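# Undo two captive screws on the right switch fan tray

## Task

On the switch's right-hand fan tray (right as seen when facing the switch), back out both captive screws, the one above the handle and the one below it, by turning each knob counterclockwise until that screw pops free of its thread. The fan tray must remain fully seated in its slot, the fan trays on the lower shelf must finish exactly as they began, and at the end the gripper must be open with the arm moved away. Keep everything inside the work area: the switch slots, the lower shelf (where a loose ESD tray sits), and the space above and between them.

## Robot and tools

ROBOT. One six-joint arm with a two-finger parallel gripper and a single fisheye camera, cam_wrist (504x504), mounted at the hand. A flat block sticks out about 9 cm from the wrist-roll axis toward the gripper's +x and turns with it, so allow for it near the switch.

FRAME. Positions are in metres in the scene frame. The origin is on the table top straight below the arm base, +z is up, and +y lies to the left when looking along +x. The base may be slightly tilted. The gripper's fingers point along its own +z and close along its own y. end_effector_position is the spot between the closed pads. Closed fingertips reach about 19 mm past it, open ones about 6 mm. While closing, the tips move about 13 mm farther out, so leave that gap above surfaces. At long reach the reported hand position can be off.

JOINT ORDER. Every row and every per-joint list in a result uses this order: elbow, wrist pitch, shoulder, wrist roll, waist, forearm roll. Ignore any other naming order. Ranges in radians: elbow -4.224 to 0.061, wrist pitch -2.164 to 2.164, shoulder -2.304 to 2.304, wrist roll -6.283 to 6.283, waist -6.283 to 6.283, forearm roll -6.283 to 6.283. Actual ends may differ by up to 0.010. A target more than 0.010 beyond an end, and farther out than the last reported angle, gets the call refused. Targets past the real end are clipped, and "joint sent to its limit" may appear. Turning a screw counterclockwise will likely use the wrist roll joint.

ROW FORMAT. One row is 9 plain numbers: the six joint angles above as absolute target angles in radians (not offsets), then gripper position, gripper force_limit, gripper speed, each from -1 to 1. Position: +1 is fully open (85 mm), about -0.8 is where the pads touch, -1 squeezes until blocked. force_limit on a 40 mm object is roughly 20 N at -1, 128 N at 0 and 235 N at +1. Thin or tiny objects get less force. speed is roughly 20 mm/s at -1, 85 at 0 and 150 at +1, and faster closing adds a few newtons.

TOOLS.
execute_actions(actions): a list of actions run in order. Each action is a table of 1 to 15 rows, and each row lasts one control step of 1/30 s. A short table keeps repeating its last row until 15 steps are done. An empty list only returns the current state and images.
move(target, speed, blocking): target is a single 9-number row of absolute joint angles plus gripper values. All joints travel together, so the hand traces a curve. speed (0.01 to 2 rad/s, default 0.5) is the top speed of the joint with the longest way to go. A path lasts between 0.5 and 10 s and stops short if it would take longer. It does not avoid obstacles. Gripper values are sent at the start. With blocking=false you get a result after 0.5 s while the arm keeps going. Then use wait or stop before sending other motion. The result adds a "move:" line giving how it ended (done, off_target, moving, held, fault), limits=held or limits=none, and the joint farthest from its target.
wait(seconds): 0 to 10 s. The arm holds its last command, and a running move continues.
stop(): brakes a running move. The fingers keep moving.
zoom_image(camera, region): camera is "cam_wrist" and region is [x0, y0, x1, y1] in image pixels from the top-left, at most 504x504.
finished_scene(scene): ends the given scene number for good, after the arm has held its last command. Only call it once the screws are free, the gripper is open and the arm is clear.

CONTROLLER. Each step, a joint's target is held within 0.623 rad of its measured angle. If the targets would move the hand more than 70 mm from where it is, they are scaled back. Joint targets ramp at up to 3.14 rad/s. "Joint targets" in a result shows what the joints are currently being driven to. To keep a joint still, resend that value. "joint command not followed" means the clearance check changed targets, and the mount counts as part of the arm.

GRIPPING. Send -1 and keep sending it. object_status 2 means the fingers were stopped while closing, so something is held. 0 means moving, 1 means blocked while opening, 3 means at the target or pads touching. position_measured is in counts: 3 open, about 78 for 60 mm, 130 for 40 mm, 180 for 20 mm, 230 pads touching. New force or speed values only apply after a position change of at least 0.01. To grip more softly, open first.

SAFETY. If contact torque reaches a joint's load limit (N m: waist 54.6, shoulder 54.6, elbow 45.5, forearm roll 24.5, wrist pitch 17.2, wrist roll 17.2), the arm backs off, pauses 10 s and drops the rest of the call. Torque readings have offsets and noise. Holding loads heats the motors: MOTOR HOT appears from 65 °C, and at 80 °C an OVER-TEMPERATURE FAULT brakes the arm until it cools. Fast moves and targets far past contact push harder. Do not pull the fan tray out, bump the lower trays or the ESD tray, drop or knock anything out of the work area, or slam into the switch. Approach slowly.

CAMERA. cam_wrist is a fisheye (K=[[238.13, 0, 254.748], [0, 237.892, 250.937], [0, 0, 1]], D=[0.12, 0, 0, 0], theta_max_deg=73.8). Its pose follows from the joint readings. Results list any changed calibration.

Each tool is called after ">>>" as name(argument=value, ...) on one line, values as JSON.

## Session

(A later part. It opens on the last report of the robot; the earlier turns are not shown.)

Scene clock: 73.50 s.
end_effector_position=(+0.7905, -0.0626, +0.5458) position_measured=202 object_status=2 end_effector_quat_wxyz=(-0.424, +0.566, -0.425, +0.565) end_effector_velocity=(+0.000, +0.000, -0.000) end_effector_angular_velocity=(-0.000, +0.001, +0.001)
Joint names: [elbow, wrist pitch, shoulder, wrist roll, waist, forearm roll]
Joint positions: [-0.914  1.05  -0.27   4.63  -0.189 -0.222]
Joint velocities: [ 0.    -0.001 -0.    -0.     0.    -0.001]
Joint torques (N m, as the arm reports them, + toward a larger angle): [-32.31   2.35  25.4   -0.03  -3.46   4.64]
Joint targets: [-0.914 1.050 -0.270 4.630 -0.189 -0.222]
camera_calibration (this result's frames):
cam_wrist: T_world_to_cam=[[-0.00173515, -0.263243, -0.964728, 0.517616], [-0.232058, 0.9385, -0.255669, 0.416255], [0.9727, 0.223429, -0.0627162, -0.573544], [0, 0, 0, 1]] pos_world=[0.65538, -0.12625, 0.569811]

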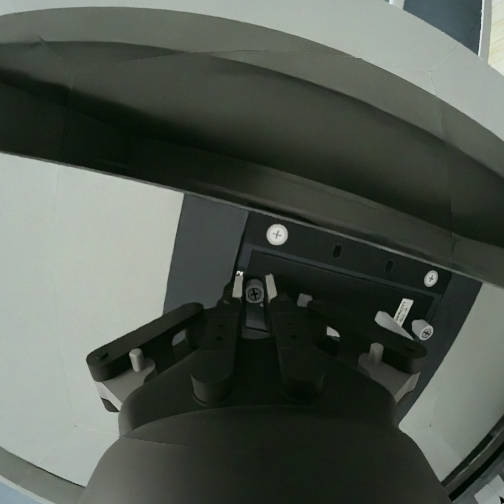

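>>> execute_actions(actions=[
[[-0.91360,1.05053,-0.27012,4.63,-0.18901,-0.22232,-0.42,-0.5,0.5]],
[[-0.91360,1.05053,-0.27012,4.63,-0.18901,-0.22232,-1,-0.5,0.5]]
])

>>> wait(seconds=0.3)

Scene clock: 75.43 s.
end_effector_position=(+0.7904, -0.0628, +0.5457) position_measured=202 object_status=2 end_effector_quat_wxyz=(-0.424, +0.566, -0.425, +0.565) end_effector_velocity=(-0.000, -0.001, -0.000) end_effector_angular_velocity=(+0.000, +0.000, -0.001)
Joint names: [elbow, wrist pitch, shoulder, wrist roll, waist, forearm roll]
Joint positions: [-0.913  1.051 -0.27   4.63  -0.189 -0.222]
Joint velocities: [-0.     0.    -0.     0.    -0.001 -0.   ]
Joint torques (N m, as the arm reports them, + toward a larger angle): [-29.21   1.67  25.1    0.13   1.52   1.64]
Joint targets: [-0.914 1.051 -0.270 4.630 -0.189 -0.222]
camera_calibration (this result's frames):
cam_wrist: T_world_to_cam=[[-0.00145866, -0.263144, -0.964756, 0.517208], [-0.231819, 0.938565, -0.25565, 0.416163], [0.972758, 0.223276, -0.0623707, -0.573704], [0, 0, 0, 1]] pos_world=[0.655304, -0.126402, 0.569588]

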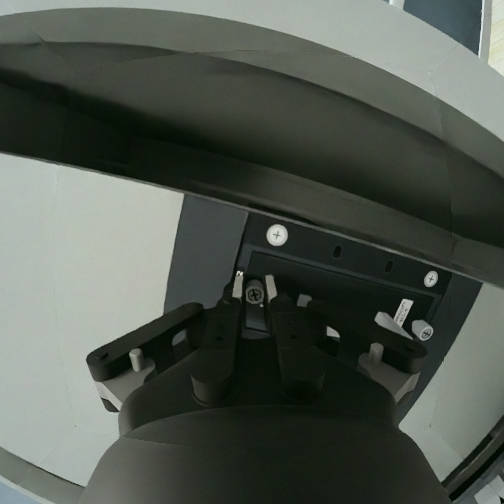

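Scene clock: 75.73 s.
end_effector_position=(+0.7904, -0.0628, +0.5457) position_measured=202 object_status=2 end_effector_quat_wxyz=(-0.424, +0.566, -0.425, +0.565) end_effector_velocity=(+0.000, -0.000, -0.000) end_effector_angular_velocity=(+0.000, +0.000, -0.000)
Joint names: [elbow, wrist pitch, shoulder, wrist roll, waist, forearm roll]
Joint positions: [-0.914  1.051 -0.27   4.63  -0.189 -0.222]
Joint velocities: [-0.    -0.001 -0.     0.    -0.    -0.   ]
Joint torques (N m, as the arm reports them, + toward a larger angle): [-28.69   1.53  24.56   0.18   0.65   1.71]
Joint targets: [-0.914 1.051 -0.270 4.630 -0.189 -0.222]
wait: 0.30 s; at rest by 0.17 s
camera_calibration (this result's frames):
cam_wrist: T_world_to_cam=[[-0.00145869, -0.263151, -0.964754, 0.517215], [-0.231839, 0.938558, -0.255655, 0.416176], [0.972753, 0.223295, -0.0623778, -0.573713], [0, 0, 0, 1]] pos_world=[0.655321, -0.126393, 0.569596]

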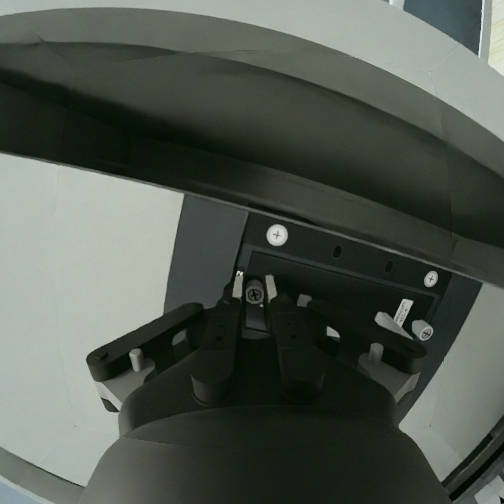

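>>> execute_actions(actions=[
[[-0.91323,1.05064,-0.26986,-6.2,-0.18906,-0.22237,-1,-0.5,0.5]],
[[-0.91272,1.05080,-0.26950,-6.2,-0.18913,-0.22243,-1,-0.5,0.5]],
[[-0.91222,1.05095,-0.26915,-6.2,-0.18920,-0.22249,-1,-0.5,0.5]],
[[-0.91172,1.05111,-0.26879,-6.2,-0.18927,-0.22255,-1,-0.5,0.5]],
[[-0.91122,1.05126,-0.26844,-6.2,-0.18934,-0.22261,-1,-0.5,0.5]],
[[-0.91071,1.05141,-0.26808,-6.2,-0.18941,-0.22267,-1,-0.5,0.5]],
[[-0.91021,1.05157,-0.26773,-6.2,-0.18948,-0.22273,-1,-0.5,0.5]],
[[-0.91012,1.05159,-0.26767,-6.2,-0.18950,-0.22274,-1,-0.5,0.5]]
])

>>> zoom_image(camera="cam_wrist", region=[150, 180, 360, 350])

Scene clock: 80.77 s.
end_effector_position=(+0.7892, -0.0628, +0.5456) position_measured=202 object_status=2 end_effector_quat_wxyz=(+0.706, -0.034, +0.707, -0.034) end_effector_velocity=(-0.000, +0.000, +0.000) end_effector_angular_velocity=(-0.264, -0.001, +0.001)
Joint names: [elbow, wrist pitch, shoulder, wrist roll, waist, forearm roll]
Joint positions: [-0.91   1.052 -0.268 -6.179 -0.19  -0.223]
Joint velocities: [-0.     0.001  0.    -0.263 -0.    -0.001]
Joint torques (N m, as the arm reports them, + toward a larger angle): [-29.51   1.95  24.95   0.34   0.51   2.73]
Joint targets: [-0.910 1.052 -0.268 -6.200 -0.190 -0.223]
camera_calibration (this result's frames):
cam_wrist: T_world_to_cam=[[-0.000157025, 0.996835, -0.0795004, 0.112217], [-0.229886, 0.0773352, 0.97014, -0.308499], [0.973218, 0.0184284, 0.229146, -0.744811], [0, 0, 0, 1]] pos_world=[0.653962, -0.0742788, 0.478879]

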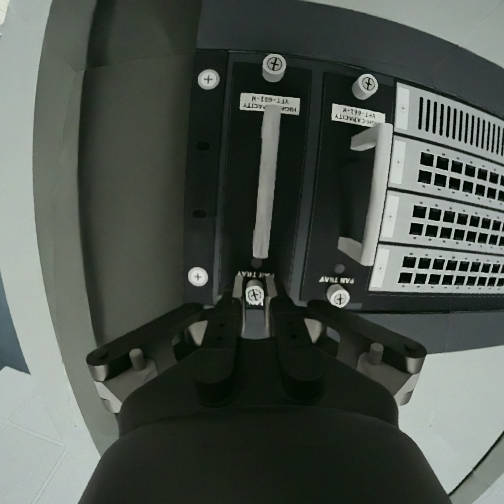

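Region (150, 180, 360, 350) of cam_wrist's 504x504 image, scaled by 2.400, with more detail than that image has; it fills the top 408 rows of this view, and the rest is white.

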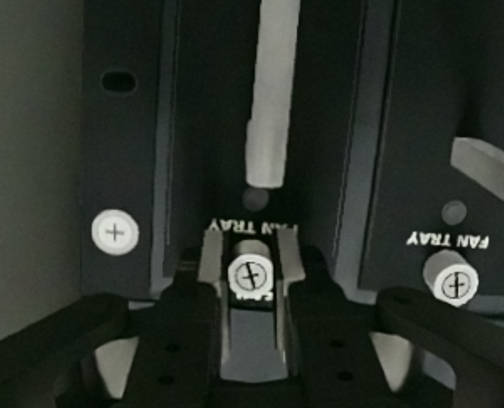

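>>> execute_actions(actions=[
[[-0.91012,1.05159,-0.26767,-6.2,-0.18950,-0.22274,-0.42,-0.5,0.5],[-0.91012,1.05159,-0.26767,-6.2,-0.18950,-0.22274,-0.42,-0.5,0.5],[-0.91012,1.05159,-0.26767,-6.2,-0.18950,-0.22274,-0.42,-0.5,0.5],[-0.91012,1.05159,-0.26767,-6.2,-0.18950,-0.22274,-0.42,-0.5,0.5],[-0.91012,1.05159,-0.26767,-6.2,-0.18950,-0.22274,-0.42,-0.5,0.5],[-0.91012,1.05159,-0.26767,6.2,-0.18950,-0.22274,-0.42,-0.5,0.5]],
[[-0.91012,1.05159,-0.26767,6.2,-0.18950,-0.22274,-0.42,-0.5,0.5]],
[[-0.91012,1.05159,-0.26767,6.2,-0.18950,-0.22274,-0.42,-0.5,0.5]],
[[-0.91012,1.05159,-0.26767,6.2,-0.18950,-0.22274,-0.42,-0.5,0.5]],
[[-0.91012,1.05159,-0.26767,6.2,-0.18950,-0.22274,-0.42,-0.5,0.5]],
[[-0.91012,1.05159,-0.26767,6.2,-0.18950,-0.22274,-0.42,-0.5,0.5]],
[[-0.91012,1.05159,-0.26767,6.2,-0.18950,-0.22274,-0.42,-0.5,0.5]],
[[-0.91012,1.05159,-0.26767,6.2,-0.18950,-0.22274,-0.42,-0.5,0.5]],
[[-0.91012,1.05159,-0.26767,6.2,-0.18950,-0.22274,-0.42,-0.5,0.5]],
[[-0.91012,1.05159,-0.26767,6.2,-0.18950,-0.22274,-0.42,-0.5,0.5],[-0.91012,1.05159,-0.26767,6.2,-0.18950,-0.22274,-0.42,-0.5,0.5],[-0.91012,1.05159,-0.26767,6.2,-0.18950,-0.22274,-0.42,-0.5,0.5],[-0.91012,1.05159,-0.26767,6.2,-0.18950,-0.22274,-0.42,-0.5,0.5],[-0.91012,1.05159,-0.26767,6.2,-0.18950,-0.22274,-1,-0.5,0.5]]
])

>>> zoom_image(camera="cam_wrist", region=[150, 180, 360, 350])

Scene clock: 87.13 s.
end_effector_position=(+0.7892, -0.0627, +0.5457) position_measured=203 object_status=2 end_effector_quat_wxyz=(+0.699, -0.101, +0.700, -0.100) end_effector_velocity=(-0.000, -0.001, -0.000) end_effector_angular_velocity=(+0.008, +0.001, -0.001)
Joint names: [elbow, wrist pitch, shoulder, wrist roll, waist, forearm roll]
Joint positions: [-0.91   1.052 -0.268  6.199 -0.189 -0.223]
Joint velocities: [-0.    -0.001 -0.     0.008 -0.001  0.   ]
Joint torques (N m, as the arm reports them, + toward a larger angle): [-27.86   1.45  25.53  -0.03   2.73   2.86]
Joint targets: [-0.910 1.052 -0.268 6.200 -0.190 -0.223]
camera_calibration (this result's frames):
cam_wrist: T_world_to_cam=[[-0.000562837, 0.964289, -0.264851, 0.211563], [-0.230199, 0.257613, 0.938426, -0.279727], [0.973143, 0.0614965, 0.221833, -0.738059], [0, 0, 0, 1]] pos_world=[0.653963, -0.0865587, 0.482262]

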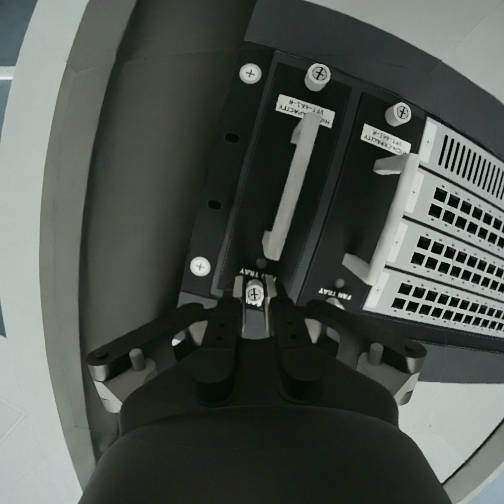

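Region (150, 180, 360, 350) of cam_wrist's 504x504 image, scaled by 2.400, with more detail than that image has; it fills the top 408 rows of this view, and the rest is white.

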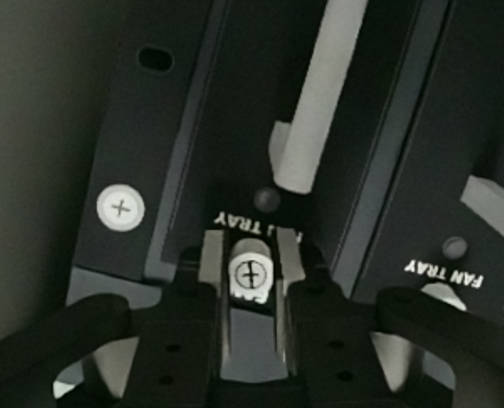

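The knob is gripped again; running the second stroke on the top screw.

>>> execute_actions(actions=[
[[-0.90975,1.05170,-0.26741,-6.2,-0.18955,-0.22279,-1,-0.5,0.5]],
[[-0.90924,1.05186,-0.26705,-6.2,-0.18962,-0.22285,-1,-0.5,0.5]],
[[-0.90874,1.05201,-0.26670,-6.2,-0.18969,-0.22291,-1,-0.5,0.5]],
[[-0.90824,1.05217,-0.26634,-6.2,-0.18976,-0.22297,-1,-0.5,0.5]],
[[-0.90774,1.05232,-0.26599,-6.2,-0.18983,-0.22303,-1,-0.5,0.5]],
[[-0.90723,1.05247,-0.26563,-6.2,-0.18990,-0.22309,-1,-0.5,0.5]],
[[-0.90673,1.05263,-0.26528,-6.2,-0.18997,-0.22315,-1,-0.5,0.5]],
[[-0.90623,1.05278,-0.26492,-6.2,-0.19004,-0.22321,-1,-0.5,0.5]],
[[-0.90616,1.05280,-0.26487,-6.2,-0.19005,-0.22322,-1,-0.5,0.5]]
])

>>> zoom_image(camera="cam_wrist", region=[150, 180, 360, 350])

>>> execute_actions(actions=[
[[-0.90616,1.05280,-0.26487,-6.2,-0.19005,-0.22322,-0.42,-0.5,0.5]]
])

>>> zoom_image(camera="cam_wrist", region=[150, 180, 360, 350])

Scene clock: 92.13 s.
end_effector_position=(+0.7879, -0.0627, +0.5457) position_measured=203 object_status=2 end_effector_quat_wxyz=(+0.706, -0.029, +0.707, -0.029) end_effector_velocity=(+0.000, +0.001, -0.000) end_effector_angular_velocity=(-0.464, +0.000, +0.001)
Joint names: [elbow, wrist pitch, shoulder, wrist roll, waist, forearm roll]
Joint positions: [-0.906  1.053 -0.265 -6.164 -0.19  -0.223]
Joint velocities: [-0.    -0.     0.    -0.464  0.001  0.   ]
Joint torques (N m, as the arm reports them, + toward a larger angle): [-29.16   1.65  26.9    0.78   0.15   2.43]
Joint targets: [-0.906 1.053 -0.265 -6.200 -0.190 -0.223]
camera_calibration (this result's frames):
cam_wrist: T_world_to_cam=[[-0.000293255, 0.997914, -0.06456, 0.104166], [-0.230253, 0.062758, 0.971105, -0.310116], [0.973131, 0.0151499, 0.229754, -0.743985], [0, 0, 0, 1]] pos_world=[0.65262, -0.0732155, 0.478814]

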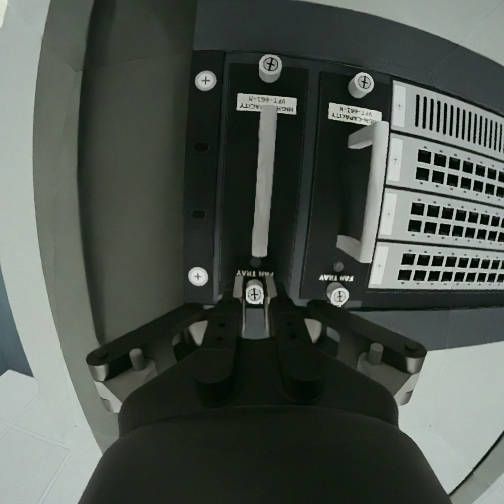

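Region (150, 180, 360, 350) of cam_wrist's 504x504 image, scaled by 2.400, with more detail than that image has; it fills the top 408 rows of this view, and the rest is white.

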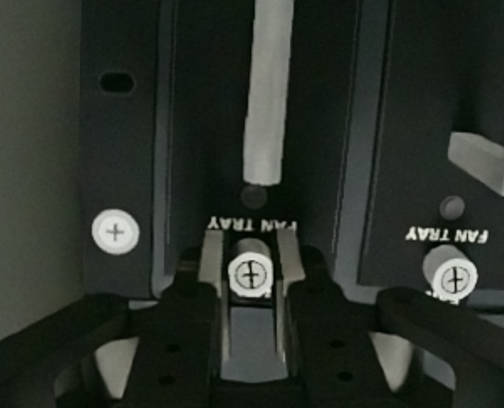

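Scene clock: 92.63 s.
end_effector_position=(+0.7879, -0.0627, +0.5457) position_measured=182 object_status=3 end_effector_quat_wxyz=(+0.705, -0.042, +0.706, -0.042) end_effector_velocity=(-0.000, -0.000, -0.000) end_effector_angular_velocity=(-0.002, +0.001, -0.000)
Joint names: [elbow, wrist pitch, shoulder, wrist roll, waist, forearm roll]
Joint positions: [-0.906  1.053 -0.265 -6.2   -0.19  -0.223]
Joint velocities: [ 0.    -0.     0.    -0.002 -0.001 -0.001]
Joint torques (N m, as the arm reports them, + toward a larger angle): [-25.99   1.5   24.13  -0.05   1.47   1.88]
Joint targets: [-0.906 1.053 -0.265 -6.200 -0.190 -0.223]
camera_calibration (this result's frames):
cam_wrist: T_world_to_cam=[[-0.000244348, 0.994935, -0.100518, 0.123612], [-0.230157, 0.0977636, 0.96823, -0.306407], [0.973153, 0.0233715, 0.228967, -0.743098], [0, 0, 0, 1]] pos_world=[0.652657, -0.0756636, 0.479243]

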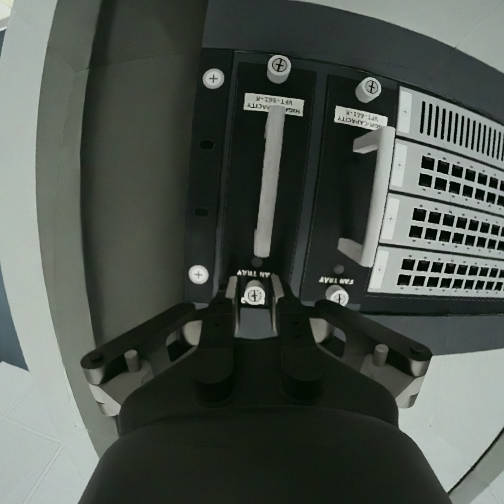

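Region (150, 180, 360, 350) of cam_wrist's 504x504 image, scaled by 2.400, with more detail than that image has; it fills the top 408 rows of this view, and the rest is white.

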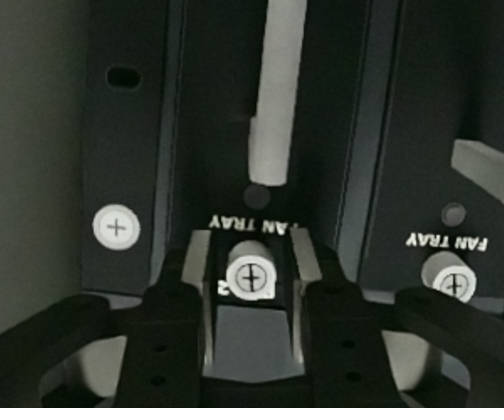

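>>> move(target=[-0.61475, 1.12613, -0.04111, -6.2, -0.24514, -0.27573, -0.42, -0.5, 0.5], speed=0.35)

Scene clock: 95.77 s.
end_effector_position=(+0.6809, -0.0626, +0.5462) position_measured=182 object_status=3 end_effector_quat_wxyz=(+0.705, -0.047, +0.706, -0.047) end_effector_velocity=(-0.001, -0.001, +0.000) end_effector_angular_velocity=(+0.000, -0.001, -0.002)
Joint names: [elbow, wrist pitch, shoulder, wrist roll, waist, forearm roll]
Joint positions: [-0.615  1.126 -0.041 -6.2   -0.245 -0.276]
Joint velocities: [ 0.002  0.001  0.002  0.    -0.001  0.001]
Joint torques (N m, as the arm reports them, + toward a larger angle): [-25.15   1.62  19.9    0.2    1.56   2.64]
Joint targets: [-0.615 1.126 -0.041 -6.200 -0.245 -0.276]
move: done; limits=none; farthest joint: the waist, 0.000 radians from its target (0.055 radians at the start)
camera_calibration (this result's frames):
cam_wrist: T_world_to_cam=[[-0.000335226, 0.99323, -0.116163, 0.13204], [-0.230171, 0.112967, 0.966571, -0.329592], [0.97315, 0.0270614, 0.228575, -0.638611], [0, 0, 0, 1]] pos_world=[0.545647, -0.0766307, 0.479883]

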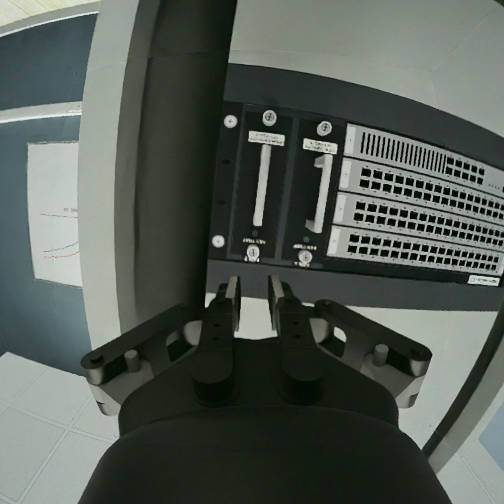

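>>> zoom_image(camera="cam_wrist", region=[200, 95, 360, 275])

Region (200, 95, 360, 275) of cam_wrist's 504x504 image, scaled by 2.800, with more detail than that image has.

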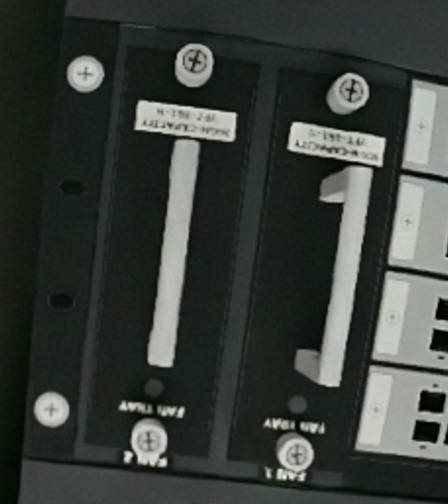

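Both knobs on the right fan tray (FAN 2) have sprung out, the tray is still in its slot, and the gripper is clear. I'm ending the scene now.

>>> finished_scene(scene=2)

The scene is finished: the task was done.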